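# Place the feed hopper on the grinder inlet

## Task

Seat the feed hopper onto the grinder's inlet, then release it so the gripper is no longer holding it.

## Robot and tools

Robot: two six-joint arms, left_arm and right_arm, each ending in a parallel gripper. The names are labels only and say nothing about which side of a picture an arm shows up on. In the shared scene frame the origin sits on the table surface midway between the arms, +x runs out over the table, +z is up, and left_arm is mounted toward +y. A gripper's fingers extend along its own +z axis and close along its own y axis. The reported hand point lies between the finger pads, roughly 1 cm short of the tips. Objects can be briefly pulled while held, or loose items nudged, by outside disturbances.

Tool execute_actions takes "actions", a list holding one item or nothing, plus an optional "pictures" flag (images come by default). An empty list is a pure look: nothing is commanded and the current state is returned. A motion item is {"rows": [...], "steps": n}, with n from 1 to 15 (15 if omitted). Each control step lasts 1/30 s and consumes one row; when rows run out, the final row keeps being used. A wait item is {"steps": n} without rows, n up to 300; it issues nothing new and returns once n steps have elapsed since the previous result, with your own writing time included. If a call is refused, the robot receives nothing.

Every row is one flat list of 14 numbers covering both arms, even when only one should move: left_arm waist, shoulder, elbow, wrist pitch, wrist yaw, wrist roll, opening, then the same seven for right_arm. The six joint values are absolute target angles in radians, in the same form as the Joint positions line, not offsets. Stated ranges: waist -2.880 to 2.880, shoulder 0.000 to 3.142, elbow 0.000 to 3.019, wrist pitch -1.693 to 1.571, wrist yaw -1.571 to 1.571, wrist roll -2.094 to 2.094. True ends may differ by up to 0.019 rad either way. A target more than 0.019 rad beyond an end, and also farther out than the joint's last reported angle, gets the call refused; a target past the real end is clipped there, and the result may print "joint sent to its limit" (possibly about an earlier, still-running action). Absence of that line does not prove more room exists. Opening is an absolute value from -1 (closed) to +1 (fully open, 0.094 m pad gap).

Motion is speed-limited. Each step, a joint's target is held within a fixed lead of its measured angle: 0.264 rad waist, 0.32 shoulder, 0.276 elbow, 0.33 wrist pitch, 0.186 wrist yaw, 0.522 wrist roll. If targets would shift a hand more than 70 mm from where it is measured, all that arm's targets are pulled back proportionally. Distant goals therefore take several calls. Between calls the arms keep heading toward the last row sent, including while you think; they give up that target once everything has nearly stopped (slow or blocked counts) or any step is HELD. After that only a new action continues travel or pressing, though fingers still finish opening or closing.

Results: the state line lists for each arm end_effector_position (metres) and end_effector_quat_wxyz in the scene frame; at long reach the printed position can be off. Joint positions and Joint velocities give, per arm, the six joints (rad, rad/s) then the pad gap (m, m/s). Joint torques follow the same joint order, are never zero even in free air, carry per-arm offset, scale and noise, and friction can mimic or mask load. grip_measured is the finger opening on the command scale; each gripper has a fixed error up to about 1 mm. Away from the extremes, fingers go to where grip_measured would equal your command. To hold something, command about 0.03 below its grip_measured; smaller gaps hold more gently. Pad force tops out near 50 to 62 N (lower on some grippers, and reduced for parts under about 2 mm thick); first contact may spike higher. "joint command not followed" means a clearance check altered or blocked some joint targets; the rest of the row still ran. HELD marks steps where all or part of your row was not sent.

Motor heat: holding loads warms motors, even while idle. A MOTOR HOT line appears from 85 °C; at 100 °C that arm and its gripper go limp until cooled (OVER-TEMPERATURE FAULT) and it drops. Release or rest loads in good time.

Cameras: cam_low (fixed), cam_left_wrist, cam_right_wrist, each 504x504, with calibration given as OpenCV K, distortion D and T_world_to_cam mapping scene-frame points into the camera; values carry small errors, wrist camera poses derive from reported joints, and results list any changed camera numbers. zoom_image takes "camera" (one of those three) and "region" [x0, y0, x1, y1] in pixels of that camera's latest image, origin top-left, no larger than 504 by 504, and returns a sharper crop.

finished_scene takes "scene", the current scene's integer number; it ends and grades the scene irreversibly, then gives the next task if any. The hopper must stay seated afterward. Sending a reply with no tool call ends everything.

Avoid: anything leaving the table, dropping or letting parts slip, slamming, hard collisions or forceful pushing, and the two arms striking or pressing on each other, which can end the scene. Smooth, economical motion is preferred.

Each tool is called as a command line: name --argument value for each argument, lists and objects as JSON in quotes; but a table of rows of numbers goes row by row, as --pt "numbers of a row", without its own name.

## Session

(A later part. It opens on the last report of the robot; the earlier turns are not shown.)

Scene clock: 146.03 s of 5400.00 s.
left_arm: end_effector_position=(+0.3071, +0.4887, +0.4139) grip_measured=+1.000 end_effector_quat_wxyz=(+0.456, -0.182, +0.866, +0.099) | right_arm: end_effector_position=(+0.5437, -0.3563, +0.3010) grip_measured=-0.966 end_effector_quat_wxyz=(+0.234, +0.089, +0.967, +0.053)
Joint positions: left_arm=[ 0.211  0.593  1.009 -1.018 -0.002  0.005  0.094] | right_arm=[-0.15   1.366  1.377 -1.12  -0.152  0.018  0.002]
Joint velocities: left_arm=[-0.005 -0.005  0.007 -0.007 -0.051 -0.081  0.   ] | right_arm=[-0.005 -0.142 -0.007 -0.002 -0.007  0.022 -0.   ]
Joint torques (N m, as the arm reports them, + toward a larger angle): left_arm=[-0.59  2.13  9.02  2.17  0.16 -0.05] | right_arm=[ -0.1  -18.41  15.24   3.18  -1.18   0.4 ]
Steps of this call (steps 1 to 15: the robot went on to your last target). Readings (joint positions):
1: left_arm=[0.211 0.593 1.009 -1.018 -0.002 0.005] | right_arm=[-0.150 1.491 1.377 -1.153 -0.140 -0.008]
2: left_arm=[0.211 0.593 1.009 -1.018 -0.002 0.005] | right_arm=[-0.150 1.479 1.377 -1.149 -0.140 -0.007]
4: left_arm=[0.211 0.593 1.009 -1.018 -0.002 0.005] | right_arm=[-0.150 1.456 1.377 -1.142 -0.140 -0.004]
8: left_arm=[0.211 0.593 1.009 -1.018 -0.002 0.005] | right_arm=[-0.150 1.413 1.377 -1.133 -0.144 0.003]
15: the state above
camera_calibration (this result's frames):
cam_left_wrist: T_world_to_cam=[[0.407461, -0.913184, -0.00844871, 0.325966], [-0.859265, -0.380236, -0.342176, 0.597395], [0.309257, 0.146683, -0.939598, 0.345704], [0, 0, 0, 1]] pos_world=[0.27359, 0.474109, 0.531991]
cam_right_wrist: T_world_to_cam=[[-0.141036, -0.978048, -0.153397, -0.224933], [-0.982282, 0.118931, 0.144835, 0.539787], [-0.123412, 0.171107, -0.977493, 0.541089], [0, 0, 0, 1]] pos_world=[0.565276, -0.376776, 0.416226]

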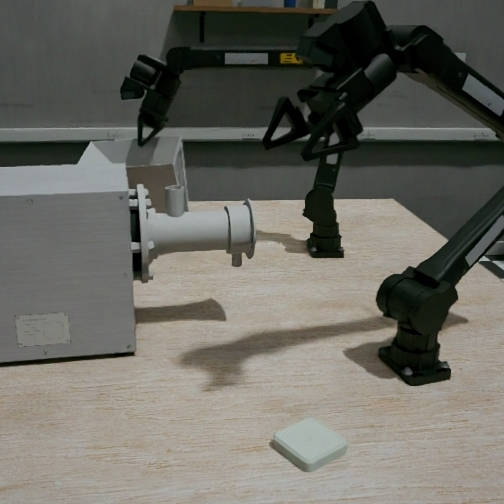

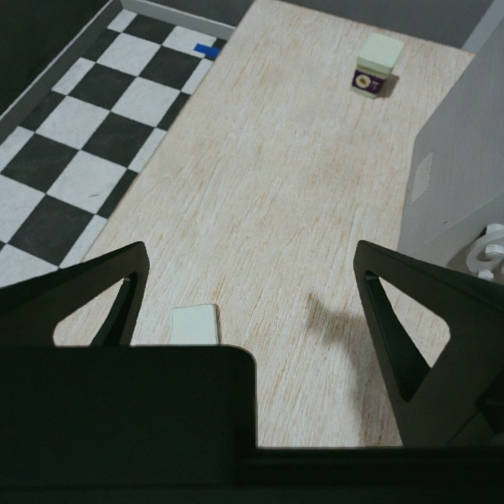

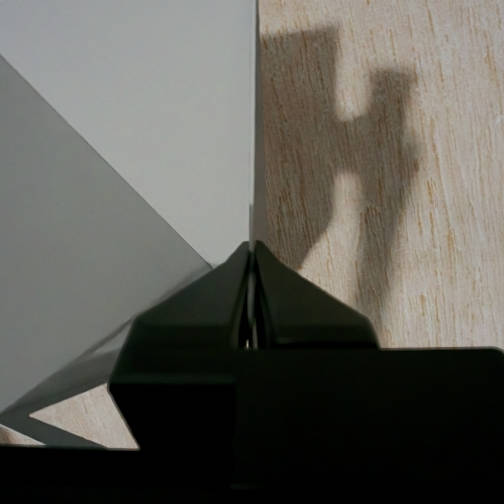

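execute_actions --actions '[{"rows":[[0.2,0.6,1.0,-1.0,0,0,1,-0.155,1.0,1.45,-1.05,-0.2,0.2,-1]],"steps":15}]' --pictures false

execute_actions --actions '[{"steps":45}]'

Scene clock: 151.93 s of 5400.00 s.
left_arm: end_effector_position=(+0.3071, +0.4887, +0.4139) grip_measured=+1.000 end_effector_quat_wxyz=(+0.456, -0.182, +0.866, +0.099) | right_arm: end_effector_position=(+0.5132, -0.3510, +0.3409) grip_measured=-0.962 end_effector_quat_wxyz=(+0.287, +0.109, +0.950, +0.053)
Joint positions: left_arm=[ 0.211  0.593  1.009 -1.018 -0.002  0.005  0.094] | right_arm=[-0.152  1.227  1.32  -1.09  -0.152  0.068  0.002]
Joint velocities: left_arm=[-0.015 -0.005  0.002 -0.007  0.007 -0.037  0.   ] | right_arm=[-0.005 -0.2    0.007 -0.007 -0.037  0.11   0.   ]
Joint torques (N m, as the arm reports them, + toward a larger angle): left_arm=[-0.62  2.14  9.03  2.15  0.16 -0.04] | right_arm=[ -0.01 -17.    14.53   2.5   -1.04   0.46]
Steps of this call (steps 1 to 30: the robot went on to your last target; steps 31 to 90: nothing new was sent; then 2.40 s passed at rest; steps 91 to 105: all 15 steps of this action). Readings (joint positions):
91: left_arm=[0.211 0.593 1.009 -1.018 -0.002 0.005] | right_arm=[-0.152 1.340 1.375 -1.075 -0.160 0.064]
92: left_arm=[0.211 0.593 1.009 -1.018 -0.002 0.005] | right_arm=[-0.152 1.334 1.370 -1.075 -0.158 0.066]
94: left_arm=[0.211 0.593 1.009 -1.018 -0.002 0.005] | right_arm=[-0.152 1.318 1.358 -1.075 -0.155 0.068]
98: left_arm=[0.211 0.593 1.009 -1.018 -0.002 0.005] | right_arm=[-0.152 1.279 1.333 -1.083 -0.152 0.068]
105: the state above

Scene clock: 153.43 s of 5400.00 s.
left_arm: end_effector_position=(+0.3071, +0.4887, +0.4139) grip_measured=+1.000 end_effector_quat_wxyz=(+0.456, -0.182, +0.866, +0.099) | right_arm: end_effector_position=(+0.4930, -0.3453, +0.3807) grip_measured=-0.962 end_effector_quat_wxyz=(+0.329, +0.117, +0.935, +0.059)
Joint positions: left_arm=[ 0.211  0.593  1.009 -1.018 -0.002  0.005  0.094] | right_arm=[-0.152  1.136  1.32  -1.09  -0.16   0.099  0.002]
Joint velocities: left_arm=[-0.015 -0.015  0.002 -0.002 -0.007  0.007  0.   ] | right_arm=[-0.015  0.005 -0.007 -0.012  0.037 -0.022  0.   ]
Joint torques (N m, as the arm reports them, + toward a larger angle): left_arm=[-0.66  2.12  9.05  2.18  0.16 -0.05] | right_arm=[ -0.08 -15.27  16.3    2.89  -1.14   0.49]
Steps of this call (steps 1 to 45: the robot went on to your last target). Readings (joint positions):
1: left_arm=[0.211 0.593 1.009 -1.018 -0.002 0.005] | right_arm=[-0.152 1.220 1.320 -1.090 -0.152 0.069]
2: left_arm=[0.211 0.593 1.009 -1.018 -0.002 0.005] | right_arm=[-0.152 1.213 1.320 -1.090 -0.152 0.070]
4: left_arm=[0.211 0.593 1.009 -1.018 -0.002 0.005] | right_arm=[-0.152 1.201 1.320 -1.090 -0.152 0.072]
8: left_arm=[0.211 0.593 1.009 -1.018 -0.002 0.005] | right_arm=[-0.152 1.179 1.320 -1.090 -0.152 0.076]
45: the state above
All arms were judged still, so your last target was given up. Only a new action makes them travel on or press farther. Fingers that are still opening or closing keep moving.
camera_calibration (this result's frames):
cam_left_wrist: T_world_to_cam=[[0.407461, -0.913184, -0.00844871, 0.325966], [-0.859265, -0.380236, -0.342176, 0.597395], [0.309257, 0.146683, -0.939598, 0.345704], [0, 0, 0, 1]] pos_world=[0.27359, 0.474109, 0.531991]
cam_right_wrist: T_world_to_cam=[[-0.170757, -0.965896, -0.194646, -0.174555], [-0.981938, 0.183157, -0.0474593, 0.572311], [0.0814915, 0.183027, -0.979725, 0.514828], [0, 0, 0, 1]] pos_world=[0.490213, -0.367651, 0.497574]

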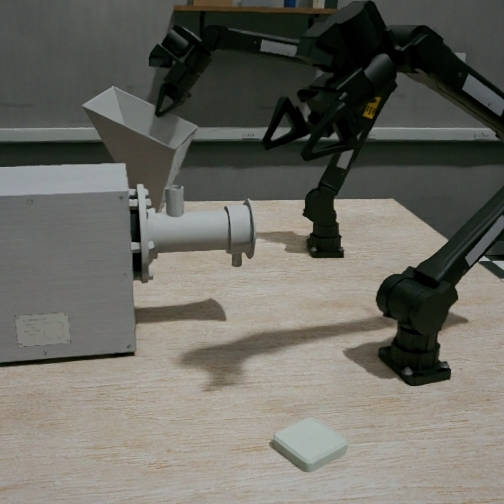

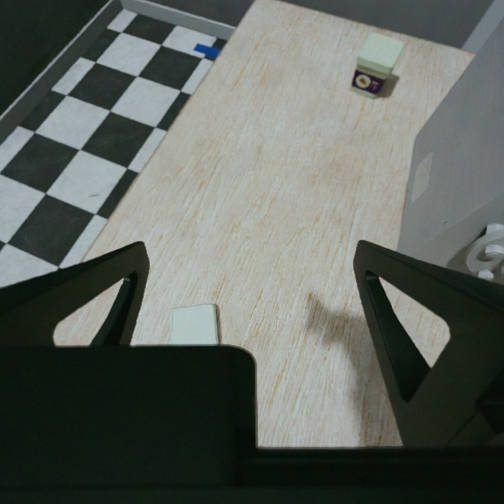

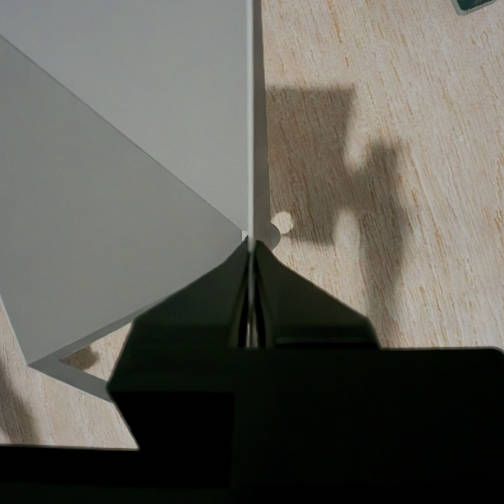

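execute_actions --actions '[{"rows":[[0.2,0.6,1.0,-1.0,0,0,1,-0.1,0.85,1.43,-1.06,-0.2,0.15,-1]],"steps":15}]' --pictures false

execute_actions --actions '[{"steps":45}]' --pictures false

Scene clock: 156.43 s of 5400.00 s.
left_arm: end_effector_position=(+0.3071, +0.4887, +0.4139) grip_measured=+1.000 end_effector_quat_wxyz=(+0.456, -0.182, +0.866, +0.099) | right_arm: end_effector_position=(+0.4621, -0.3263, +0.4030) grip_measured=-0.962 end_effector_quat_wxyz=(+0.351, +0.095, +0.930, +0.058)
Joint positions: left_arm=[ 0.211  0.593  1.009 -1.018 -0.002  0.005  0.094] | right_arm=[-0.12   1.038  1.293 -1.113 -0.154  0.089  0.002]
Joint velocities: left_arm=[-0.005  0.005 -0.007 -0.027 -0.022 -0.007  0.   ] | right_arm=[ 0.024 -0.2   -0.002 -0.007  0.022  0.007 -0.   ]
Joint torques (N m, as the arm reports them, + toward a larger angle): left_arm=[-0.62  2.25  9.    2.18  0.16 -0.04] | right_arm=[  0.49 -13.41  15.29   3.1   -1.04   0.25]
Steps of this call (steps 1 to 75: nothing new was sent; steps 76 to 90: all 15 steps of this action). Readings (joint positions):
76: left_arm=[0.211 0.593 1.009 -1.018 -0.002 0.005] | right_arm=[-0.151 1.134 1.319 -1.090 -0.160 0.099]
77: left_arm=[0.211 0.593 1.009 -1.018 -0.002 0.005] | right_arm=[-0.150 1.130 1.315 -1.090 -0.157 0.099]
79: left_arm=[0.211 0.593 1.009 -1.018 -0.002 0.005] | right_arm=[-0.145 1.118 1.307 -1.092 -0.154 0.098]
83: left_arm=[0.211 0.593 1.009 -1.018 -0.002 0.005] | right_arm=[-0.135 1.088 1.295 -1.106 -0.153 0.092]
90: the state above

Scene clock: 157.93 s of 5400.00 s.
left_arm: end_effector_position=(+0.3071, +0.4887, +0.4139) grip_measured=+1.000 end_effector_quat_wxyz=(+0.456, -0.182, +0.866, +0.099) | right_arm: end_effector_position=(+0.4425, -0.3184, +0.4305) grip_measured=-0.962 end_effector_quat_wxyz=(+0.383, +0.086, +0.918, +0.062)
Joint positions: left_arm=[ 0.211  0.593  1.009 -1.018 -0.002  0.005  0.094] | right_arm=[-0.114  0.967  1.293 -1.113 -0.165  0.089  0.002]
Joint velocities: left_arm=[-0.015 -0.005 -0.002 -0.012  0.037 -0.007  0.   ] | right_arm=[-0.005 -0.005  0.002  0.002 -0.095 -0.022 -0.001]
Joint torques (N m, as the arm reports them, + toward a larger angle): left_arm=[-0.64  2.19  9.04  2.17  0.16 -0.05] | right_arm=[  0.71 -11.68  16.83   3.49  -1.06   0.32]
Steps of this call (steps 1 to 30: the robot went on to your last target; steps 31 to 45: nothing new was sent). Readings (joint positions):
1: left_arm=[0.211 0.593 1.009 -1.018 -0.002 0.005] | right_arm=[-0.119 1.031 1.293 -1.113 -0.154 0.089]
2: left_arm=[0.211 0.593 1.009 -1.018 -0.002 0.005] | right_arm=[-0.118 1.024 1.293 -1.113 -0.155 0.089]
4: left_arm=[0.211 0.593 1.009 -1.018 -0.002 0.005] | right_arm=[-0.117 1.012 1.293 -1.113 -0.157 0.089]
8: left_arm=[0.211 0.593 1.009 -1.018 -0.002 0.005] | right_arm=[-0.116 0.992 1.293 -1.113 -0.160 0.089]
45: the state above
All arms were judged still, so your last target was given up. Only a new action makes them travel on or press farther. Fingers that are still opening or closing keep moving.

execute_actions --actions '[{"rows":[[0.2,0.6,1.0,-1.0,0,0,1,-0.1,0.7,1.42,-1.07,-0.2,0.12,-1]],"steps":15}]' --pictures false

execute_actions --actions '[{"steps":20}]' --pictures false

execute_actions --actions '[{"rows":[[0.2,0.6,1.0,-1.0,0,0,1,-0.08,0.7,1.4,-1.07,-0.2,0.12,-1],[0.2,0.6,1.0,-1.0,0,0,1,-0.06,0.7,1.4,-1.07,-0.2,0.12,-1],[0.2,0.6,1.0,-1.0,0,0,1,-0.04,0.7,1.4,-1.07,-0.2,0.12,-1],[0.2,0.6,1.0,-1.0,0,0,1,-0.02,0.7,1.4,-1.07,-0.2,0.12,-1],[0.2,0.6,1.0,-1.0,0,0,1,0,0.7,1.4,-1.07,-0.2,0.12,-1],[0.2,0.6,1.0,-1.0,0,0,1,0.02,0.7,1.4,-1.07,-0.2,0.12,-1],[0.2,0.6,1.0,-1.0,0,0,1,0.04,0.7,1.4,-1.07,-0.2,0.12,-1],[0.2,0.6,1.0,-1.0,0,0,1,0.06,0.7,1.4,-1.07,-0.2,0.12,-1],[0.2,0.6,1.0,-1.0,0,0,1,0.08,0.7,1.4,-1.07,-0.2,0.12,-1],[0.2,0.6,1.0,-1.0,0,0,1,0.1,0.7,1.4,-1.07,-0.2,0.12,-1],[0.2,0.6,1.0,-1.0,0,0,1,0.12,0.7,1.4,-1.07,-0.2,0.12,-1],[0.2,0.6,1.0,-1.0,0,0,1,0.14,0.7,1.4,-1.07,-0.2,0.12,-1],[0.2,0.6,1.0,-1.0,0,0,1,0.16,0.7,1.4,-1.07,-0.2,0.12,-1],[0.2,0.6,1.0,-1.0,0,0,1,0.18,0.7,1.4,-1.07,-0.2,0.12,-1],[0.2,0.6,1.0,-1.0,0,0,1,0.2,0.7,1.4,-1.07,-0.2,0.12,-1]],"steps":15}]'

Scene clock: 163.00 s of 5400.00 s.
left_arm: end_effector_position=(+0.3071, +0.4887, +0.4139) grip_measured=+1.000 end_effector_quat_wxyz=(+0.456, -0.182, +0.866, +0.099) | right_arm: end_effector_position=(+0.4038, -0.3126, +0.4589) grip_measured=-0.962 end_effector_quat_wxyz=(+0.419, +0.068, +0.904, +0.051)
Joint positions: left_arm=[ 0.211  0.593  1.009 -1.018 -0.002  0.005  0.094] | right_arm=[-0.114  0.854  1.278 -1.134 -0.161  0.058  0.002]
Joint velocities: left_arm=[ 0.005 -0.005 -0.012  0.007  0.007 -0.037  0.   ] | right_arm=[-0.005 -0.239 -0.007 -0.002  0.066  0.081 -0.001]
Joint torques (N m, as the arm reports them, + toward a larger angle): left_arm=[-0.58  2.18  9.02  2.16  0.16 -0.05] | right_arm=[ 0.72 -9.04 15.84  3.66 -1.02  0.33]
Steps of this call (steps 1 to 90: nothing new was sent; then 1.57 s passed at rest; steps 91 to 105: all 15 steps of this action). Readings (joint positions):
91: left_arm=[0.211 0.593 1.009 -1.018 -0.002 0.005] | right_arm=[-0.114 0.965 1.292 -1.114 -0.165 0.087]
92: left_arm=[0.211 0.593 1.009 -1.018 -0.002 0.005] | right_arm=[-0.114 0.961 1.290 -1.115 -0.164 0.085]
94: left_arm=[0.211 0.593 1.009 -1.018 -0.002 0.005] | right_arm=[-0.114 0.948 1.284 -1.119 -0.162 0.079]
98: left_arm=[0.211 0.593 1.009 -1.018 -0.002 0.005] | right_arm=[-0.114 0.915 1.278 -1.131 -0.161 0.067]
105: the state above

Scene clock: 163.67 s of 5400.00 s.
left_arm: end_effector_position=(+0.3071, +0.4887, +0.4139) grip_measured=+1.000 end_effector_quat_wxyz=(+0.456, -0.182, +0.866, +0.099) | right_arm: end_effector_position=(+0.3828, -0.3071, +0.4796) grip_measured=-0.962 end_effector_quat_wxyz=(+0.447, +0.061, +0.891, +0.053)
Joint positions: left_arm=[ 0.211  0.593  1.009 -1.018 -0.002  0.005  0.094] | right_arm=[-0.113  0.792  1.278 -1.134 -0.172  0.057  0.002]
Joint velocities: left_arm=[-0.015 -0.015  0.002 -0.012 -0.022 -0.051  0.   ] | right_arm=[ 0.005 -0.005  0.007  0.002 -0.066 -0.022  0.   ]
Joint torques (N m, as the arm reports them, + toward a larger angle): left_arm=[-0.56  2.17  9.03  2.17  0.15 -0.05] | right_arm=[ 1.13 -7.91 17.19  4.17 -0.95  0.35]
Steps of this call (steps 1 to 20: the robot went on to your last target). Readings (joint positions):
1: left_arm=[0.211 0.593 1.009 -1.018 -0.002 0.005] | right_arm=[-0.114 0.846 1.278 -1.134 -0.162 0.057]
2: left_arm=[0.211 0.593 1.009 -1.018 -0.002 0.005] | right_arm=[-0.114 0.839 1.278 -1.134 -0.162 0.057]
4: left_arm=[0.211 0.593 1.009 -1.018 -0.002 0.005] | right_arm=[-0.114 0.826 1.278 -1.134 -0.164 0.057]
8: left_arm=[0.211 0.593 1.009 -1.018 -0.002 0.005] | right_arm=[-0.114 0.806 1.278 -1.134 -0.168 0.057]
20: the state above

Scene clock: 164.17 s of 5400.00 s.
left_arm: end_effector_position=(+0.3071, +0.4887, +0.4139) grip_measured=+1.000 end_effector_quat_wxyz=(+0.456, -0.182, +0.866, +0.099) | right_arm: end_effector_position=(+0.3785, -0.2245, +0.4802) grip_measured=-0.962 end_effector_quat_wxyz=(+0.438, -0.050, +0.891, +0.108)
Joint positions: left_arm=[ 0.211  0.593  1.009 -1.018 -0.002  0.005  0.094] | right_arm=[ 0.132  0.79   1.278 -1.134 -0.175  0.055  0.002]
Joint velocities: left_arm=[-0.005 -0.005 -0.017  0.002 -0.037  0.051  0.   ] | right_arm=[ 0.64  -0.005 -0.002 -0.012 -0.095 -0.007  0.   ]
Joint torques (N m, as the arm reports them, + toward a larger angle): left_arm=[-0.57  2.2   9.04  2.16  0.15 -0.04] | right_arm=[ 0.44 -7.96 16.66  4.27 -0.86  0.41]
Steps of this call (steps 1 to 15: all 15 steps of this action). Readings (joint positions):
1: left_arm=[0.211 0.593 1.009 -1.018 -0.002 0.005] | right_arm=[-0.112 0.792 1.278 -1.134 -0.172 0.057]
2: left_arm=[0.211 0.593 1.009 -1.018 -0.002 0.005] | right_arm=[-0.108 0.791 1.278 -1.134 -0.171 0.057]
4: left_arm=[0.211 0.593 1.009 -1.018 -0.002 0.005] | right_arm=[-0.090 0.790 1.278 -1.134 -0.169 0.055]
8: left_arm=[0.211 0.593 1.009 -1.018 -0.002 0.005] | right_arm=[-0.023 0.790 1.278 -1.134 -0.167 0.055]
15: the state above
camera_calibration (this result's frames):
cam_left_wrist: T_world_to_cam=[[0.407461, -0.913184, -0.00844871, 0.325966], [-0.859265, -0.380236, -0.342176, 0.597395], [0.309257, 0.146683, -0.939598, 0.345704], [0, 0, 0, 1]] pos_world=[0.27359, 0.474109, 0.531991]
cam_right_wrist: T_world_to_cam=[[0.194006, -0.968831, -0.154041, -0.216261], [-0.94089, -0.139324, -0.308732, 0.480008], [0.277648, 0.204832, -0.938592, 0.510396], [0, 0, 0, 1]] pos_world=[0.35188, -0.247189, 0.593934]

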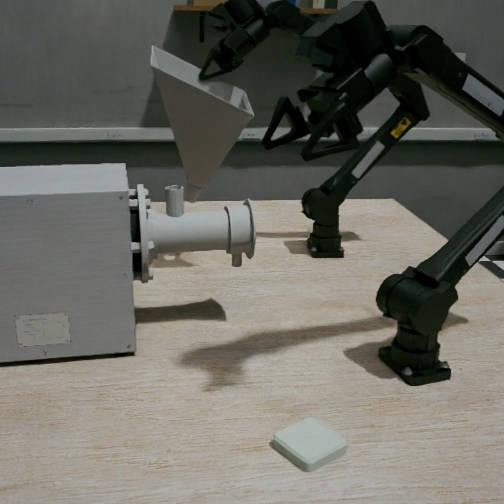

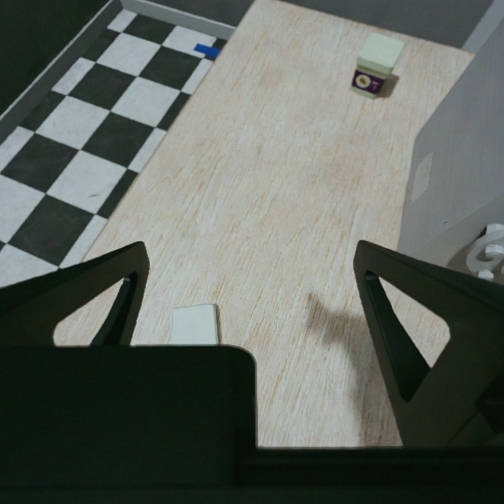

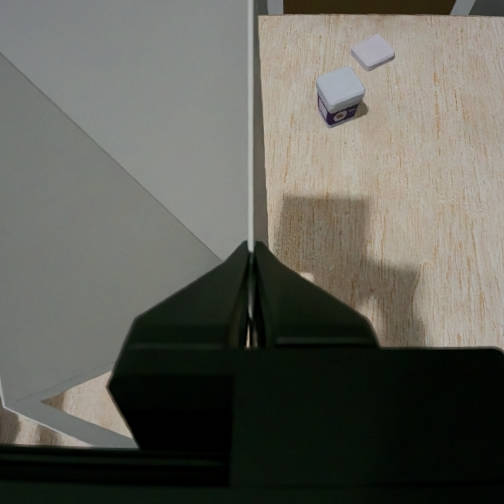

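execute_actions --actions '[{"rows":[[0.2,0.4,0.7,-0.6,0,0,1,0.22,0.7,1.4,-1.07,-0.2,0.12,-1],[0.2,0.4,0.7,-0.6,0,0,1,0.24,0.7,1.4,-1.07,-0.2,0.12,-1],[0.2,0.4,0.7,-0.6,0,0,1,0.26,0.7,1.4,-1.07,-0.2,0.12,-1],[0.2,0.1,0.2,0,0,0,1,0.28,0.7,1.4,-1.07,-0.2,0.12,-1],[0.2,0.1,0.2,0,0,0,1,0.30,0.7,1.4,-1.07,-0.2,0.12,-1],[0.2,0.1,0.2,0,0,0,1,0.32,0.7,1.4,-1.07,-0.2,0.12,-1],[0.2,0.1,0.2,0,0,0,1,0.34,0.7,1.4,-1.07,-0.2,0.12,-1],[0.2,0.1,0.2,0,0,0,1,0.36,0.7,1.4,-1.07,-0.2,0.12,-1],[0.2,0.1,0.2,0,0,0,1,0.38,0.7,1.4,-1.07,-0.2,0.12,-1],[0.2,0.1,0.2,0,0,0,1,0.40,0.7,1.4,-1.07,-0.2,0.12,-1],[0.2,0.1,0.2,0,0,0,1,0.42,0.7,1.4,-1.07,-0.2,0.12,-1],[0.2,0.1,0.2,0,0,0,1,0.44,0.7,1.4,-1.07,-0.2,0.12,-1],[0.2,0.1,0.2,0,0,0,1,0.46,0.7,1.4,-1.07,-0.2,0.12,-1],[0.2,0.1,0.2,0,0,0,1,0.48,0.7,1.4,-1.07,-0.2,0.12,-1],[0.2,0.1,0.2,0,0,0,1,0.50,0.7,1.4,-1.07,-0.2,0.12,-1]],"steps":15}]' --pictures false

execute_actions --actions '[{"rows":[[-1.2,0.1,0.2,0,0,0,1,0.50,0.7,1.4,-1.07,-0.2,0.12,-1]],"steps":15}]' --pictures false

execute_actions --actions '[{"rows":[[-1.2,0.1,0.2,0,0,0,1,0.52,0.7,1.4,-1.07,-0.2,0.12,-1],[-1.2,0.1,0.2,0,0,0,1,0.54,0.7,1.4,-1.07,-0.2,0.12,-1],[-1.2,0.1,0.2,0,0,0,1,0.56,0.7,1.4,-1.07,-0.2,0.12,-1],[-1.2,0.1,0.2,0,0,0,1,0.58,0.7,1.4,-1.07,-0.2,0.12,-1],[-1.2,0.1,0.2,0,0,0,1,0.60,0.7,1.4,-1.07,-0.2,0.12,-1],[-1.2,0.1,0.2,0,0,0,1,0.62,0.7,1.4,-1.07,-0.2,0.12,-1],[-1.2,0.1,0.2,0,0,0,1,0.64,0.7,1.4,-1.07,-0.2,0.12,-1],[-1.2,0.1,0.2,0,0,0,1,0.66,0.7,1.4,-1.07,-0.2,0.12,-1],[-1.2,0.1,0.2,0,0,0,1,0.68,0.7,1.4,-1.07,-0.2,0.12,-1],[-1.2,0.1,0.2,0,0,0,1,0.70,0.7,1.4,-1.07,-0.2,0.12,-1],[-1.2,0.1,0.2,0,0,0,1,0.72,0.7,1.4,-1.07,-0.2,0.12,-1],[-1.2,0.1,0.2,0,0,0,1,0.74,0.7,1.4,-1.07,-0.2,0.12,-1],[-1.2,0.1,0.2,0,0,0,1,0.75,0.7,1.4,-1.07,-0.2,0.12,-1]],"steps":15}]' --pictures false

execute_actions --actions '[{"steps":15}]'

Scene clock: 177.77 s of 5400.00 s.
left_arm: end_effector_position=(+0.2886, +0.4805, +0.2754) grip_measured=+1.000 end_effector_quat_wxyz=(+0.706, -0.143, +0.676, +0.152) | right_arm: end_effector_position=(+0.3426, -0.1291, +0.4839) grip_measured=-0.962 end_effector_quat_wxyz=(+0.422, -0.185, +0.870, +0.174)
Joint positions: left_arm=[ 0.211  0.094  0.175 -0.036 -0.002  0.005  0.094] | right_arm=[ 0.436  0.778  1.278 -1.134 -0.176  0.054  0.002]
Joint velocities: left_arm=[-0.015  0.063  0.017  0.286  0.037 -0.007  0.   ] | right_arm=[ 0.62  -0.015 -0.007 -0.012 -0.022 -0.037 -0.001]
Joint torques (N m, as the arm reports them, + toward a larger angle): left_arm=[-0.58  3.72 12.65  2.1   0.16 -0.05] | right_arm=[-0.05 -7.35 16.95  4.43 -0.88  0.38]
Steps of this call (steps 1 to 30: the robot went on to your last target; steps 31 to 90: nothing new was sent; then 10.10 s passed at rest; steps 91 to 105: all 15 steps of this action). Readings (joint positions):
91: left_arm=[0.211 0.576 0.975 -0.951 -0.002 0.005] | right_arm=[0.202 0.778 1.278 -1.134 -0.179 0.054]
92: left_arm=[0.211 0.535 0.901 -0.827 -0.002 0.005] | right_arm=[0.204 0.778 1.278 -1.134 -0.179 0.054]
94: left_arm=[0.211 0.424 0.733 -0.650 -0.002 0.005] | right_arm=[0.219 0.778 1.278 -1.134 -0.174 0.054]
98: left_arm=[0.211 0.094 0.344 -0.227 -0.002 0.005] | right_arm=[0.281 0.778 1.278 -1.134 -0.169 0.054]
105: the state above

Scene clock: 178.27 s of 5400.00 s.
left_arm: end_effector_position=(+0.2090, +0.1516, +0.2782) grip_measured=+1.000 end_effector_quat_wxyz=(+0.656, +0.298, +0.619, -0.312) | right_arm: end_effector_position=(+0.3307, -0.1093, +0.4846) grip_measured=-0.962 end_effector_quat_wxyz=(+0.416, -0.215, +0.863, +0.190)
Joint positions: left_arm=[-1.097  0.095  0.175 -0.024  0.001  0.005  0.094] | right_arm=[ 0.503  0.776  1.278 -1.134 -0.179  0.054  0.002]
Joint velocities: left_arm=[-2.466 -0.015  0.012 -0.007  0.007  0.037  0.   ] | right_arm=[-0.005 -0.015 -0.012 -0.007 -0.007  0.007  0.001]
Joint torques (N m, as the arm reports them, + toward a larger angle): left_arm=[ 4.31  4.49 12.71  2.49  0.   -0.04] | right_arm=[-0.19 -7.34 17.08  4.55 -0.84  0.45]
Steps of this call (steps 1 to 15: all 15 steps of this action). Readings (joint positions):
1: left_arm=[0.190 0.095 0.175 -0.031 -0.008 0.005] | right_arm=[0.456 0.778 1.278 -1.134 -0.178 0.054]
2: left_arm=[0.128 0.095 0.175 -0.028 -0.008 0.005] | right_arm=[0.472 0.778 1.278 -1.134 -0.181 0.054]
4: left_arm=[-0.046 0.095 0.175 -0.024 -0.005 0.005] | right_arm=[0.494 0.778 1.278 -1.134 -0.187 0.054]
8: left_arm=[-0.429 0.095 0.175 -0.024 -0.001 0.005] | right_arm=[0.503 0.776 1.278 -1.134 -0.190 0.054]
15: the state above

Scene clock: 178.77 s of 5400.00 s.
left_arm: end_effector_position=(+0.1833, +0.1333, +0.2785) grip_measured=+1.000 end_effector_quat_wxyz=(+0.638, +0.332, +0.601, -0.349) | right_arm: end_effector_position=(+0.2853, -0.0502, +0.4846) grip_measured=-0.963 end_effector_quat_wxyz=(+0.392, -0.311, +0.833, +0.236)
Joint positions: left_arm=[-1.211  0.095  0.175 -0.023  0.002  0.005  0.094] | right_arm=[ 0.727  0.776  1.278 -1.134 -0.182  0.053  0.002]
Joint velocities: left_arm=[ 0.005 -0.015 -0.002 -0.002 -0.007 -0.007  0.   ] | right_arm=[ 0.396 -0.005 -0.002 -0.002 -0.125  0.022 -0.   ]
Joint torques (N m, as the arm reports them, + toward a larger angle): left_arm=[ 1.08  4.66 12.67  2.44 -0.02 -0.04] | right_arm=[-0.59 -7.41 17.19  4.53 -0.53  0.43]
Steps of this call (steps 1 to 15: all 15 steps of this action). Readings (joint positions):
1: left_arm=[-1.168 0.095 0.175 -0.024 0.003 0.005] | right_arm=[0.504 0.776 1.278 -1.134 -0.179 0.054]
2: left_arm=[-1.210 0.095 0.175 -0.024 0.004 0.005] | right_arm=[0.506 0.776 1.278 -1.134 -0.179 0.054]
4: left_arm=[-1.230 0.095 0.175 -0.023 0.004 0.005] | right_arm=[0.519 0.776 1.278 -1.134 -0.174 0.054]
8: left_arm=[-1.213 0.095 0.175 -0.023 0.002 0.005] | right_arm=[0.582 0.776 1.278 -1.134 -0.169 0.053]
15: the state above

Scene clock: 179.27 s of 5400.00 s.
left_arm: end_effector_position=(+0.1833, +0.1333, +0.2785) grip_measured=+1.000 end_effector_quat_wxyz=(+0.638, +0.332, +0.601, -0.349) | right_arm: end_effector_position=(+0.2790, -0.0446, +0.4850) grip_measured=-0.963 end_effector_quat_wxyz=(+0.390, -0.322, +0.829, +0.241)
Joint positions: left_arm=[-1.211  0.095  0.175 -0.023  0.002  0.005  0.094] | right_arm=[ 0.754  0.774  1.278 -1.134 -0.179  0.053  0.002]
Joint velocities: left_arm=[-0.005  0.005  0.002 -0.007 -0.022 -0.022  0.   ] | right_arm=[ 0.005  0.015 -0.012 -0.002  0.051  0.051  0.   ]
Joint torques (N m, as the arm reports them, + toward a larger angle): left_arm=[ 1.21  4.75 12.69  2.41 -0.02 -0.05] | right_arm=[-0.17 -7.51 17.32  4.53 -0.81  0.45]
Steps of this call (steps 1 to 15: the robot went on to your last target). Readings (joint positions):
1: left_arm=[-1.211 0.095 0.175 -0.023 0.002 0.005] | right_arm=[0.739 0.776 1.278 -1.134 -0.186 0.053]
2: left_arm=[-1.211 0.095 0.175 -0.023 0.002 0.005] | right_arm=[0.747 0.776 1.278 -1.134 -0.189 0.053]
4: left_arm=[-1.211 0.095 0.175 -0.023 0.002 0.005] | right_arm=[0.754 0.775 1.278 -1.134 -0.192 0.053]
8: left_arm=[-1.211 0.095 0.175 -0.023 0.002 0.005] | right_arm=[0.754 0.774 1.278 -1.134 -0.182 0.053]
15: the state above
camera_calibration (this result's frames):
cam_left_wrist: T_world_to_cam=[[-0.842206, -0.539125, -0.0057177, 0.229149], [-0.283729, 0.452201, -0.845584, 0.233359], [0.458461, -0.710534, -0.533812, 0.282783], [0, 0, 0, 1]] pos_world=[0.129557, 0.218942, 0.349588]
cam_right_wrist: T_world_to_cam=[[0.727484, -0.668765, -0.153364, -0.15768], [-0.676431, -0.661621, -0.323572, 0.323046], [0.114925, 0.339134, -0.933692, 0.554708], [0, 0, 0, 1]] pos_world=[0.269479, -0.0798373, 0.598272]

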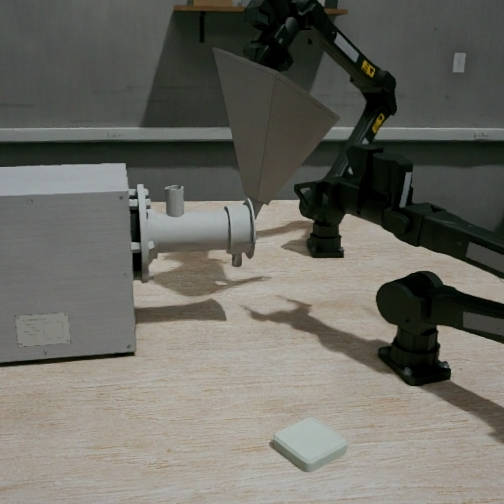

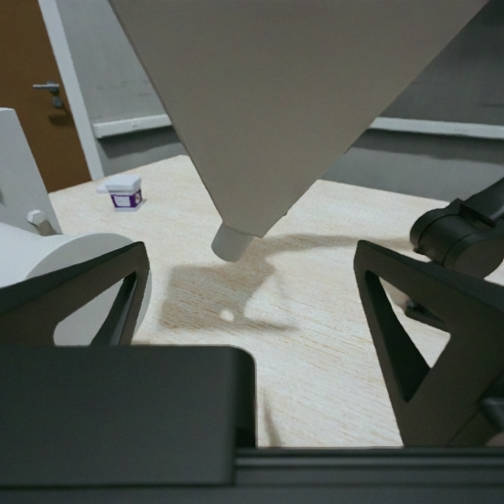

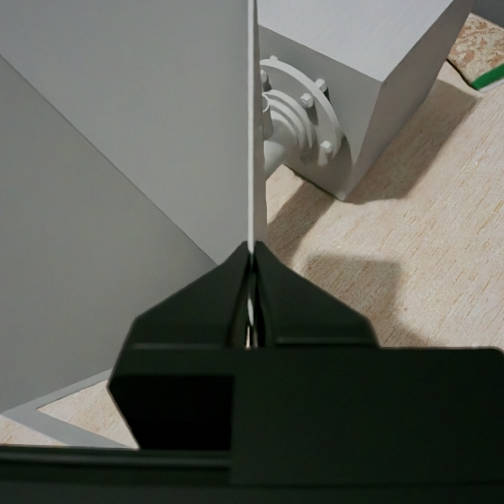

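zoom_image --camera "cam_left_wrist" --region '[190, 190, 290, 290]'

Region (190, 190, 290, 290) of cam_left_wrist's 504x504 image, scaled by 5.040, with more detail than that image has.

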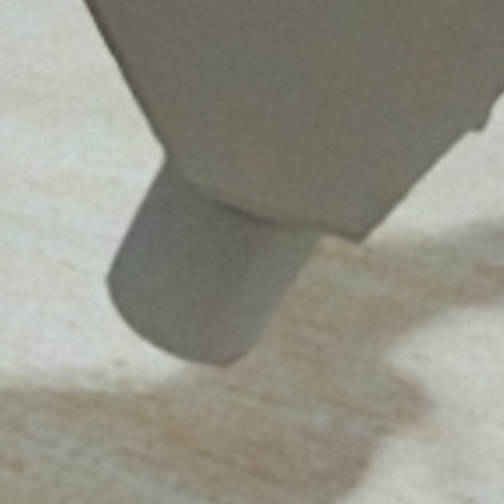

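execute_actions --actions '[{"rows":[[-1.15,0.4,0.22,0.1,0,0.2,0.6,0.75,0.7,1.4,-1.07,-0.2,0.12,-1],[-1.15,0.4,0.22,0.1,0,0.2,0.6,0.75,0.7,1.4,-1.07,-0.2,0.12,-1],[-1.15,0.4,0.22,0.1,0,0.2,0.6,0.75,0.7,1.4,-1.07,-0.2,0.12,-1],[-1.15,0.7,0.25,0.3,0,0.42,0.5,0.75,0.7,1.4,-1.07,-0.2,0.12,-1],[-1.15,0.7,0.25,0.3,0,0.42,0.5,0.75,0.7,1.4,-1.07,-0.2,0.12,-1],[-1.15,0.7,0.25,0.3,0,0.42,0.5,0.75,0.7,1.4,-1.07,-0.2,0.12,-1],[-1.15,0.91,0.29,0.48,0,0.42,0.5,0.75,0.7,1.4,-1.07,-0.2,0.12,-1]],"steps":15}]' --pictures false

execute_actions --actions '[{"steps":15}]'

Scene clock: 187.20 s of 5400.00 s.
left_arm: end_effector_position=(+0.2561, +0.0576, +0.1625) grip_measured=+0.503 end_effector_quat_wxyz=(+0.584, +0.493, +0.623, -0.169) | right_arm: end_effector_position=(+0.2790, -0.0446, +0.4850) grip_measured=-0.963 end_effector_quat_wxyz=(+0.390, -0.322, +0.829, +0.241)
Joint positions: left_arm=[-1.157  0.944  0.231  0.448  0.001  0.389  0.071] | right_arm=[ 0.754  0.774  1.278 -1.134 -0.179  0.053  0.002]
Joint velocities: left_arm=[-0.024 -0.278 -0.002  0.168 -0.007  0.168  0.   ] | right_arm=[ 0.005 -0.015  0.022 -0.002  0.051 -0.037 -0.001]
Joint torques (N m, as the arm reports them, + toward a larger angle): left_arm=[ 0.91 -2.93 13.32  2.29  0.02  0.1 ] | right_arm=[-0.18 -7.33 17.28  4.56 -0.83  0.44]
Steps of this call (steps 1 to 15: the robot went on to your last target; steps 16 to 90: nothing new was sent; then 4.43 s passed at rest; steps 91 to 105: all 15 steps of this action). Readings (joint positions):
91: left_arm=[-1.207 0.117 0.175 -0.001 0.002 0.032] | right_arm=[0.754 0.774 1.278 -1.134 -0.179 0.053]
92: left_arm=[-1.195 0.177 0.178 0.038 0.002 0.064] | right_arm=[0.754 0.774 1.278 -1.134 -0.179 0.053]
94: left_arm=[-1.169 0.339 0.185 0.113 0.002 0.143] | right_arm=[0.754 0.774 1.278 -1.134 -0.179 0.053]
98: left_arm=[-1.157 0.753 0.208 0.353 0.001 0.302] | right_arm=[0.754 0.774 1.278 -1.134 -0.179 0.053]
105: the state above

Scene clock: 187.70 s of 5400.00 s.
left_arm: end_effector_position=(+0.2559, +0.0579, +0.1741) grip_measured=+0.503 end_effector_quat_wxyz=(+0.599, +0.493, +0.609, -0.166) | right_arm: end_effector_position=(+0.2790, -0.0446, +0.4850) grip_measured=-0.963 end_effector_quat_wxyz=(+0.390, -0.322, +0.829, +0.241)
Joint positions: left_arm=[-1.157  0.919  0.231  0.459  0.001  0.41   0.071] | right_arm=[ 0.754  0.774  1.278 -1.134 -0.179  0.053  0.002]
Joint velocities: left_arm=[ 0.005 -0.005 -0.002  0.007  0.022  0.007 -0.   ] | right_arm=[ 0.005 -0.024  0.007 -0.002  0.037 -0.022  0.   ]
Joint torques (N m, as the arm reports them, + toward a larger angle): left_arm=[ 0.88 -2.09 13.59  2.47  0.01  0.09] | right_arm=[-0.2  -7.32 17.28  4.55 -0.83  0.44]
Steps of this call (steps 1 to 15: the robot went on to your last target). Readings (joint positions):
1: left_arm=[-1.157 0.935 0.231 0.453 0.001 0.393] | right_arm=[0.754 0.774 1.278 -1.134 -0.179 0.053]
2: left_arm=[-1.157 0.928 0.231 0.455 0.001 0.397] | right_arm=[0.754 0.774 1.278 -1.134 -0.179 0.053]
4: left_arm=[-1.157 0.920 0.231 0.459 0.001 0.402] | right_arm=[0.754 0.774 1.278 -1.134 -0.179 0.053]
8: left_arm=[-1.157 0.919 0.231 0.459 0.001 0.407] | right_arm=[0.754 0.774 1.278 -1.134 -0.179 0.053]
15: the state above
camera_calibration (this result's frames):
cam_left_wrist: T_world_to_cam=[[-0.796616, -0.46182, -0.390032, 0.299828], [-0.164828, 0.786732, -0.594882, 0.106345], [0.581579, -0.409605, -0.702844, 0.120664], [0, 0, 0, 1]] pos_world=[0.186201, 0.104226, 0.265014]
cam_right_wrist: T_world_to_cam=[[0.727484, -0.668765, -0.153364, -0.15768], [-0.676431, -0.661621, -0.323572, 0.323046], [0.114925, 0.339134, -0.933692, 0.554708], [0, 0, 0, 1]] pos_world=[0.269479, -0.0798373, 0.598272]

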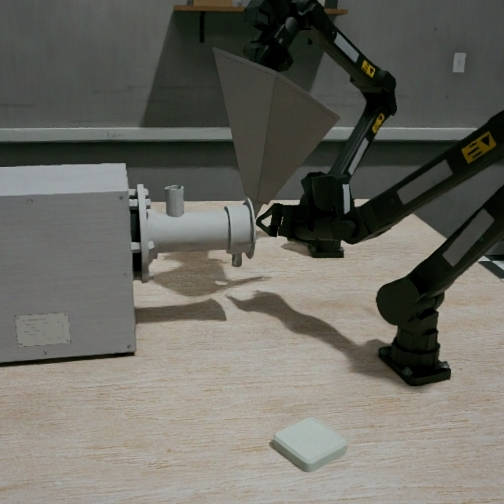

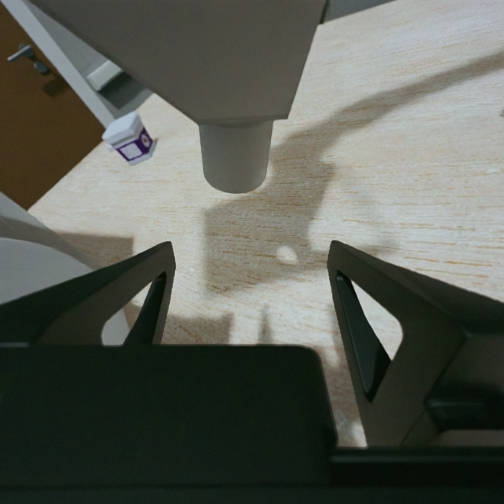

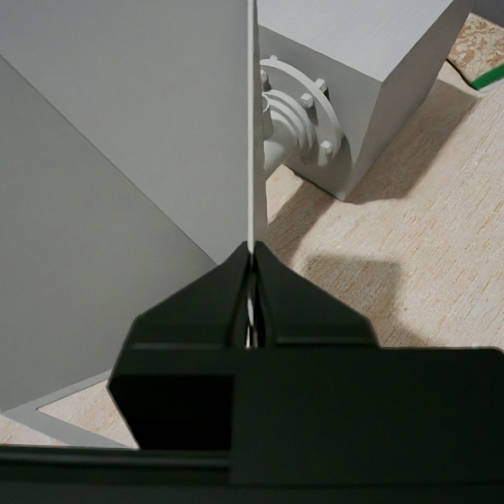

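execute_actions --actions '[{"rows":[[-1.15,0.92,0.32,0.49,0,0.42,0.5,0.75,0.7,1.4,-1.07,-0.2,0.12,-1],[-1.15,0.94,0.33,0.50,0,0.42,0.5,0.75,0.7,1.4,-1.07,-0.2,0.12,-1],[-1.15,0.96,0.345,0.51,0,0.42,0.5,0.75,0.7,1.4,-1.07,-0.2,0.12,-1],[-1.15,0.98,0.36,0.52,0,0.42,0.5,0.75,0.7,1.4,-1.07,-0.2,0.12,-1],[-1.15,1.0,0.37,0.53,0,0.42,0.5,0.75,0.7,1.4,-1.07,-0.2,0.12,-1],[-1.15,1.02,0.38,0.54,0,0.42,0.5,0.75,0.7,1.4,-1.07,-0.2,0.12,-1],[-1.15,1.04,0.39,0.55,0,0.42,0.5,0.75,0.7,1.4,-1.07,-0.2,0.12,-1],[-1.15,1.06,0.40,0.56,0,0.42,0.5,0.75,0.7,1.4,-1.07,-0.2,0.12,-1],[-1.15,1.08,0.41,0.57,0,0.42,0.5,0.75,0.7,1.4,-1.07,-0.2,0.12,-1],[-1.15,1.10,0.42,0.58,0,0.42,0.5,0.75,0.7,1.4,-1.07,-0.2,0.12,-1],[-1.15,1.12,0.43,0.59,0,0.42,0.5,0.75,0.7,1.4,-1.07,-0.2,0.12,-1],[-1.15,1.14,0.44,0.60,0,0.42,0.5,0.75,0.7,1.4,-1.07,-0.2,0.12,-1],[-1.15,1.16,0.45,0.61,0,0.42,0.5,0.75,0.7,1.4,-1.07,-0.2,0.12,-1],[-1.15,1.18,0.455,0.615,0,0.42,0.5,0.75,0.7,1.4,-1.07,-0.2,0.12,-1]],"steps":15}]' --pictures false

execute_actions --actions '[{"steps":15}]'

Scene clock: 193.47 s of 5400.00 s.
left_arm: end_effector_position=(+0.2952, +0.0031, +0.1980) grip_measured=+0.503 end_effector_quat_wxyz=(+0.620, +0.482, +0.595, -0.171) | right_arm: end_effector_position=(+0.2790, -0.0446, +0.4850) grip_measured=-0.963 end_effector_quat_wxyz=(+0.390, -0.322, +0.829, +0.241)
Joint positions: left_arm=[-1.157  1.149  0.39   0.586  0.001  0.411  0.071] | right_arm=[ 0.754  0.774  1.278 -1.134 -0.179  0.053  0.002]
Joint velocities: left_arm=[0.005 0.493 0.149 0.193 0.051 0.051 0.001] | right_arm=[-0.005 -0.005 -0.002  0.002  0.022  0.037 -0.001]
Joint torques (N m, as the arm reports them, + toward a larger angle): left_arm=[ 0.7  -4.45 12.89  2.29 -0.02  0.06] | right_arm=[-0.19 -7.17 17.28  4.65 -0.85  0.43]
Steps of this call (steps 1 to 15: the robot went on to your last target; steps 16 to 90: nothing new was sent; then 2.27 s passed at rest; steps 91 to 105: all 15 steps of this action). Readings (joint positions):
91: left_arm=[-1.157 0.919 0.232 0.460 0.001 0.411] | right_arm=[0.754 0.774 1.278 -1.134 -0.179 0.053]
92: left_arm=[-1.157 0.920 0.234 0.463 0.001 0.411] | right_arm=[0.754 0.774 1.278 -1.134 -0.179 0.053]
94: left_arm=[-1.157 0.932 0.249 0.477 0.001 0.411] | right_arm=[0.754 0.774 1.278 -1.134 -0.179 0.053]
98: left_arm=[-1.157 1.005 0.311 0.519 0.001 0.411] | right_arm=[0.754 0.774 1.278 -1.134 -0.179 0.053]
105: the state above

Scene clock: 193.97 s of 5400.00 s.
left_arm: end_effector_position=(+0.2969, +0.0005, +0.1896) grip_measured=+0.503 end_effector_quat_wxyz=(+0.613, +0.486, +0.599, -0.170) | right_arm: end_effector_position=(+0.2786, -0.0455, +0.4858) grip_measured=-0.963 end_effector_quat_wxyz=(+0.392, -0.322, +0.828, +0.239)
Joint positions: left_arm=[-1.157  1.177  0.393  0.592  0.002  0.412  0.071] | right_arm=[ 0.754  0.772  1.278 -1.134 -0.177  0.051  0.002]
Joint velocities: left_arm=[-0.005 -0.005 -0.012 -0.002 -0.007 -0.007 -0.001] | right_arm=[-0.005 -0.015 -0.017 -0.007 -0.007 -0.007 -0.   ]
Joint torques (N m, as the arm reports them, + toward a larger angle): left_arm=[ 0.83 -4.49 13.11  2.5  -0.01  0.07] | right_arm=[-0.29 -6.93 17.28  4.54 -0.91  0.48]
Steps of this call (steps 1 to 15: the robot went on to your last target). Readings (joint positions):
1: left_arm=[-1.157 1.162 0.392 0.590 0.002 0.411] | right_arm=[0.754 0.774 1.278 -1.134 -0.178 0.052]
2: left_arm=[-1.157 1.171 0.393 0.590 0.002 0.411] | right_arm=[0.754 0.774 1.278 -1.134 -0.177 0.051]
4: left_arm=[-1.157 1.177 0.393 0.590 0.002 0.411] | right_arm=[0.754 0.774 1.278 -1.134 -0.176 0.051]
8: left_arm=[-1.157 1.177 0.393 0.592 0.002 0.412] | right_arm=[0.754 0.772 1.278 -1.134 -0.176 0.051]
15: the state above
camera_calibration (this result's frames):
cam_left_wrist: T_world_to_cam=[[-0.787867, -0.472996, -0.394386, 0.310261], [-0.150218, 0.768656, -0.621774, 0.168211], [0.597244, -0.430632, -0.676651, 0.0746495], [0, 0, 0, 1]] pos_world=[0.225129, 0.049602, 0.277464]
cam_right_wrist: T_world_to_cam=[[0.727429, -0.669595, -0.149964, -0.15957], [-0.675735, -0.661043, -0.326198, 0.323541], [0.119288, 0.338622, -0.93333, 0.554368], [0, 0, 0, 1]] pos_world=[0.268574, -0.0806943, 0.599017]

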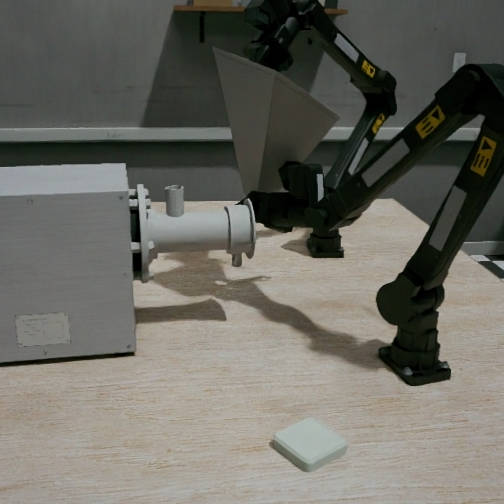

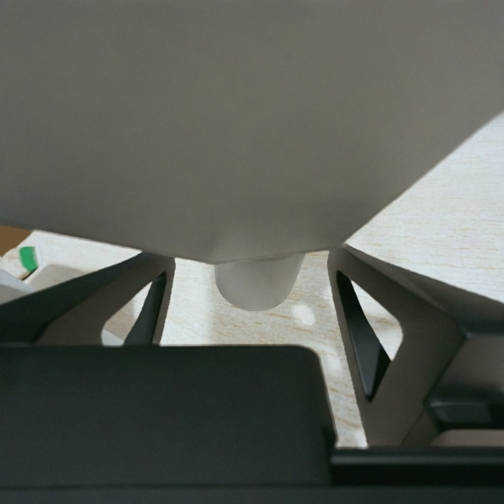

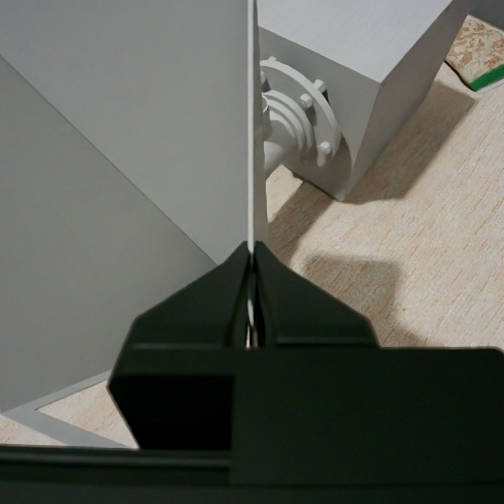

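execute_actions --actions '[{"rows":[[-1.15,1.2,0.455,0.615,0,0.42,0.35,0.75,0.7,1.4,-1.07,-0.2,0.12,-1],[-1.15,1.2,0.455,0.615,0,0.42,0.25,0.75,0.7,1.4,-1.07,-0.2,0.12,-1],[-1.15,1.2,0.455,0.615,0,0.42,0.15,0.75,0.7,1.4,-1.07,-0.2,0.12,-1],[-1.15,1.2,0.455,0.615,0,0.42,0.05,0.75,0.7,1.4,-1.07,-0.2,0.12,-1],[-1.15,1.2,0.455,0.615,0,0.42,-0.05,0.75,0.7,1.4,-1.07,-0.2,0.12,-1],[-1.15,1.2,0.455,0.615,0,0.42,-0.12,0.75,0.7,1.4,-1.07,-0.2,0.12,-1],[-1.15,1.2,0.455,0.615,0,0.42,-0.17,0.75,0.7,1.4,-1.07,-0.2,0.12,-1],[-1.15,1.2,0.455,0.615,0,0.42,-0.21,0.75,0.7,1.4,-1.07,-0.2,0.12,-1],[-1.15,1.2,0.455,0.615,0,0.42,-0.26,0.75,0.7,1.4,-1.07,-0.2,0.12,-1]],"steps":15}]'

Scene clock: 197.27 s of 5400.00 s.
left_arm: end_effector_position=(+0.2972, +0.0001, +0.1862) grip_measured=-0.188 end_effector_quat_wxyz=(+0.611, +0.490, +0.599, -0.167) | right_arm: end_effector_position=(+0.2786, -0.0455, +0.4858) grip_measured=-0.963 end_effector_quat_wxyz=(+0.392, -0.322, +0.828, +0.239)
Joint positions: left_arm=[-1.157  1.185  0.393  0.593  0.002  0.419  0.038] | right_arm=[ 0.754  0.772  1.278 -1.134 -0.177  0.051  0.002]
Joint velocities: left_arm=[-0.015 -0.015 -0.012  0.012 -0.022 -0.051 -0.   ] | right_arm=[-0.015 -0.005  0.007 -0.002 -0.037 -0.066  0.001]
Joint torques (N m, as the arm reports them, + toward a larger angle): left_arm=[ 0.88 -3.44 13.11  2.47  0.    0.  ] | right_arm=[-0.16 -7.35 17.36  4.61 -0.92  0.45]
Steps of this call (steps 1 to 15: the robot went on to your last target; steps 16 to 84: nothing new was sent; steps 85 to 99: all 15 steps of this action). Readings (joint positions):
85: left_arm=[-1.157 1.177 0.393 0.592 0.002 0.412] | right_arm=[0.754 0.772 1.278 -1.134 -0.177 0.051]
86: left_arm=[-1.157 1.178 0.393 0.593 0.002 0.412] | right_arm=[0.754 0.772 1.278 -1.134 -0.177 0.051]
88: left_arm=[-1.157 1.182 0.393 0.593 0.002 0.412] | right_arm=[0.754 0.772 1.278 -1.134 -0.177 0.051]
92: left_arm=[-1.157 1.185 0.393 0.593 0.002 0.415] | right_arm=[0.754 0.772 1.278 -1.134 -0.177 0.051]
99: the state above
camera_calibration (this result's frames):
cam_left_wrist: T_world_to_cam=[[-0.787994, -0.467781, -0.400309, 0.31009], [-0.148298, 0.77525, -0.613999, 0.164434], [0.597556, -0.424462, -0.680263, 0.0725524], [0, 0, 0, 1]] pos_world=[0.22538, 0.0483722, 0.274449]
cam_right_wrist: T_world_to_cam=[[0.727429, -0.669595, -0.149964, -0.15957], [-0.675735, -0.661043, -0.326198, 0.323541], [0.119288, 0.338622, -0.93333, 0.554368], [0, 0, 0, 1]] pos_world=[0.268574, -0.0806943, 0.599017]

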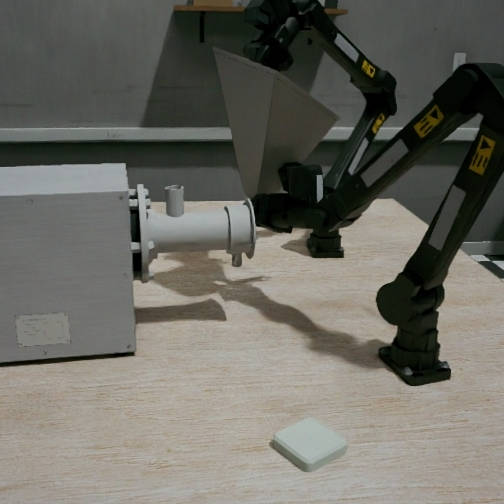

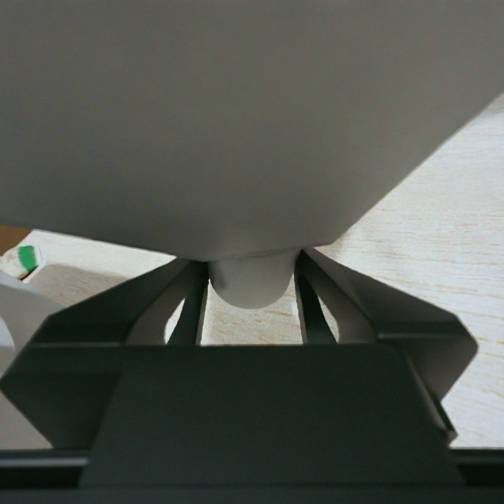

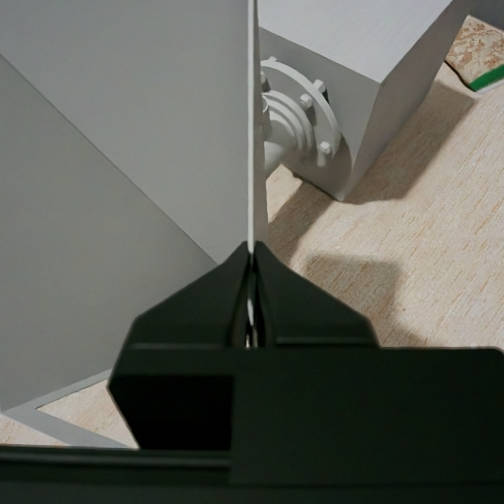

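execute_actions --actions '[{"rows":[[-1.15,1.17,0.47,0.61,0,0.41,-0.26,0.75,0.71,1.41,-1.07,-0.2,0.13,-1],[-1.15,1.155,0.485,0.595,0,0.39,-0.26,0.745,0.725,1.42,-1.065,-0.2,0.14,-1],[-1.15,1.14,0.50,0.58,0,0.37,-0.26,0.74,0.74,1.43,-1.06,-0.2,0.15,-1],[-1.15,1.125,0.515,0.565,0,0.35,-0.26,0.735,0.755,1.44,-1.055,-0.19,0.16,-1],[-1.15,1.11,0.53,0.55,0,0.33,-0.26,0.73,0.77,1.45,-1.05,-0.19,0.17,-1],[-1.15,1.095,0.545,0.53,0,0.31,-0.26,0.725,0.785,1.46,-1.045,-0.19,0.18,-1],[-1.15,1.08,0.56,0.51,0,0.29,-0.26,0.72,0.80,1.47,-1.04,-0.18,0.19,-1],[-1.15,1.065,0.575,0.49,0,0.27,-0.26,0.715,0.815,1.485,-1.035,-0.18,0.2,-1],[-1.15,1.05,0.59,0.47,0,0.25,-0.26,0.71,0.83,1.50,-1.03,-0.18,0.21,-1],[-1.15,1.035,0.605,0.45,0,0.23,-0.26,0.705,0.845,1.51,-1.025,-0.17,0.22,-1],[-1.15,1.02,0.62,0.43,0,0.21,-0.26,0.70,0.86,1.525,-1.02,-0.17,0.23,-1],[-1.15,1.0,0.635,0.41,0,0.19,-0.26,0.70,0.88,1.54,-1.02,-0.17,0.24,-1]],"steps":15}]' --pictures false

execute_actions --actions '[{"steps":25}]'

Scene clock: 206.10 s of 5400.00 s.
left_arm: end_effector_position=(+0.2967, -0.0017, +0.2145) grip_measured=-0.192 end_effector_quat_wxyz=(+0.593, +0.458, +0.630, -0.204) | right_arm: end_effector_position=(+0.3186, -0.0277, +0.5135) grip_measured=-0.963 end_effector_quat_wxyz=(+0.397, -0.286, +0.837, +0.245)
Joint positions: left_arm=[-1.157  1.094  0.444  0.434  0.01   0.299  0.038] | right_arm=[ 0.722  0.891  1.397 -1.116 -0.174  0.103  0.002]
Joint velocities: left_arm=[ 0.005 -0.22   0.076 -0.271  0.007 -0.344  0.001] | right_arm=[-0.044  0.308  0.232  0.139 -0.007  0.256  0.   ]
Joint torques (N m, as the arm reports them, + toward a larger angle): left_arm=[ 0.64 -7.13 16.77  2.15 -0.19  0.  ] | right_arm=[-1.45 -6.92 18.01  5.43  0.    0.72]
Steps of this call (steps 1 to 15: the robot went on to your last target; steps 16 to 90: nothing new was sent; then 5.33 s passed at rest; steps 91 to 105: all 15 steps of this action). Readings (joint positions):
91: left_arm=[-1.157 1.185 0.393 0.593 0.002 0.419] | right_arm=[0.754 0.772 1.278 -1.134 -0.177 0.051]
92: left_arm=[-1.157 1.185 0.395 0.593 0.002 0.418] | right_arm=[0.754 0.772 1.278 -1.134 -0.177 0.051]
94: left_arm=[-1.157 1.181 0.399 0.583 0.002 0.413] | right_arm=[0.751 0.772 1.281 -1.134 -0.175 0.053]
98: left_arm=[-1.157 1.155 0.415 0.531 0.006 0.388] | right_arm=[0.738 0.796 1.309 -1.134 -0.174 0.066]
105: the state above

Scene clock: 206.93 s of 5400.00 s.
left_arm: end_effector_position=(+0.2947, -0.0015, +0.2200) grip_measured=-0.193 end_effector_quat_wxyz=(+0.585, +0.449, +0.639, -0.218) | right_arm: end_effector_position=(+0.3258, -0.0229, +0.5182) grip_measured=-0.963 end_effector_quat_wxyz=(+0.399, -0.276, +0.838, +0.250)
Joint positions: left_arm=[-1.157  1.072  0.454  0.394  0.019  0.26   0.038] | right_arm=[ 0.721  0.91   1.414 -1.103 -0.174  0.124  0.002]
Joint velocities: left_arm=[-0.005 -0.015 -0.007 -0.002  0.007 -0.022 -0.001] | right_arm=[-0.005  0.015  0.002  0.007  0.037  0.051 -0.001]
Joint torques (N m, as the arm reports them, + toward a larger angle): left_arm=[ 0.58 -7.65 17.51  2.01 -0.46 -0.5 ] | right_arm=[-1.26 -6.64 18.54  5.67  0.02  0.82]
Steps of this call (steps 1 to 25: the robot went on to your last target). Readings (joint positions):
1: left_arm=[-1.157 1.088 0.447 0.425 0.010 0.287] | right_arm=[0.722 0.899 1.404 -1.111 -0.174 0.108]
2: left_arm=[-1.157 1.083 0.449 0.418 0.011 0.277] | right_arm=[0.721 0.906 1.409 -1.108 -0.174 0.111]
4: left_arm=[-1.157 1.077 0.451 0.408 0.013 0.265] | right_arm=[0.721 0.910 1.413 -1.104 -0.174 0.116]
8: left_arm=[-1.157 1.073 0.453 0.399 0.017 0.260] | right_arm=[0.721 0.910 1.414 -1.103 -0.174 0.122]
25: the state above
camera_calibration (this result's frames):
cam_left_wrist: T_world_to_cam=[[-0.826762, -0.504646, -0.24859, 0.298897], [-0.25127, 0.726638, -0.639422, 0.221888], [0.503317, -0.466187, -0.727559, 0.134465], [0, 0, 0, 1]] pos_world=[0.235192, 0.0522911, 0.314014]
cam_right_wrist: T_world_to_cam=[[0.669351, -0.714276, -0.204401, -0.127817], [-0.732454, -0.588356, -0.342562, 0.409568], [0.124423, 0.379009, -0.91699, 0.5621], [0, 0, 0, 1]] pos_world=[0.315605, -0.0633656, 0.629616]

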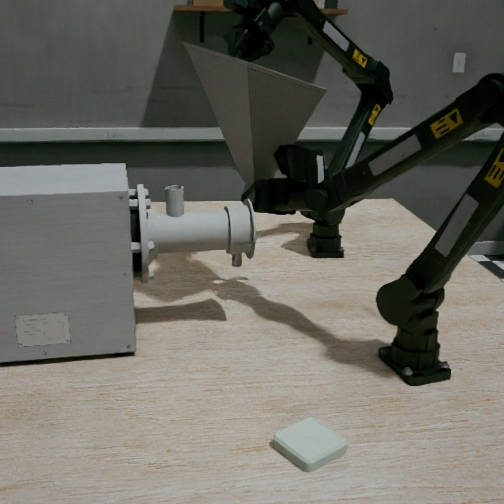

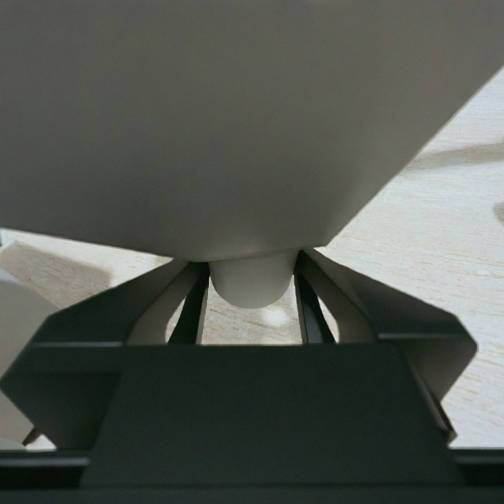

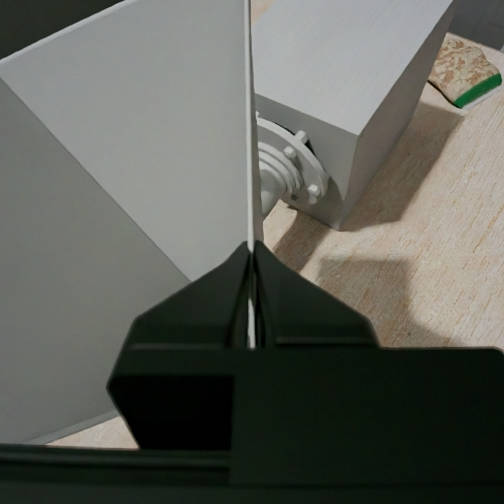

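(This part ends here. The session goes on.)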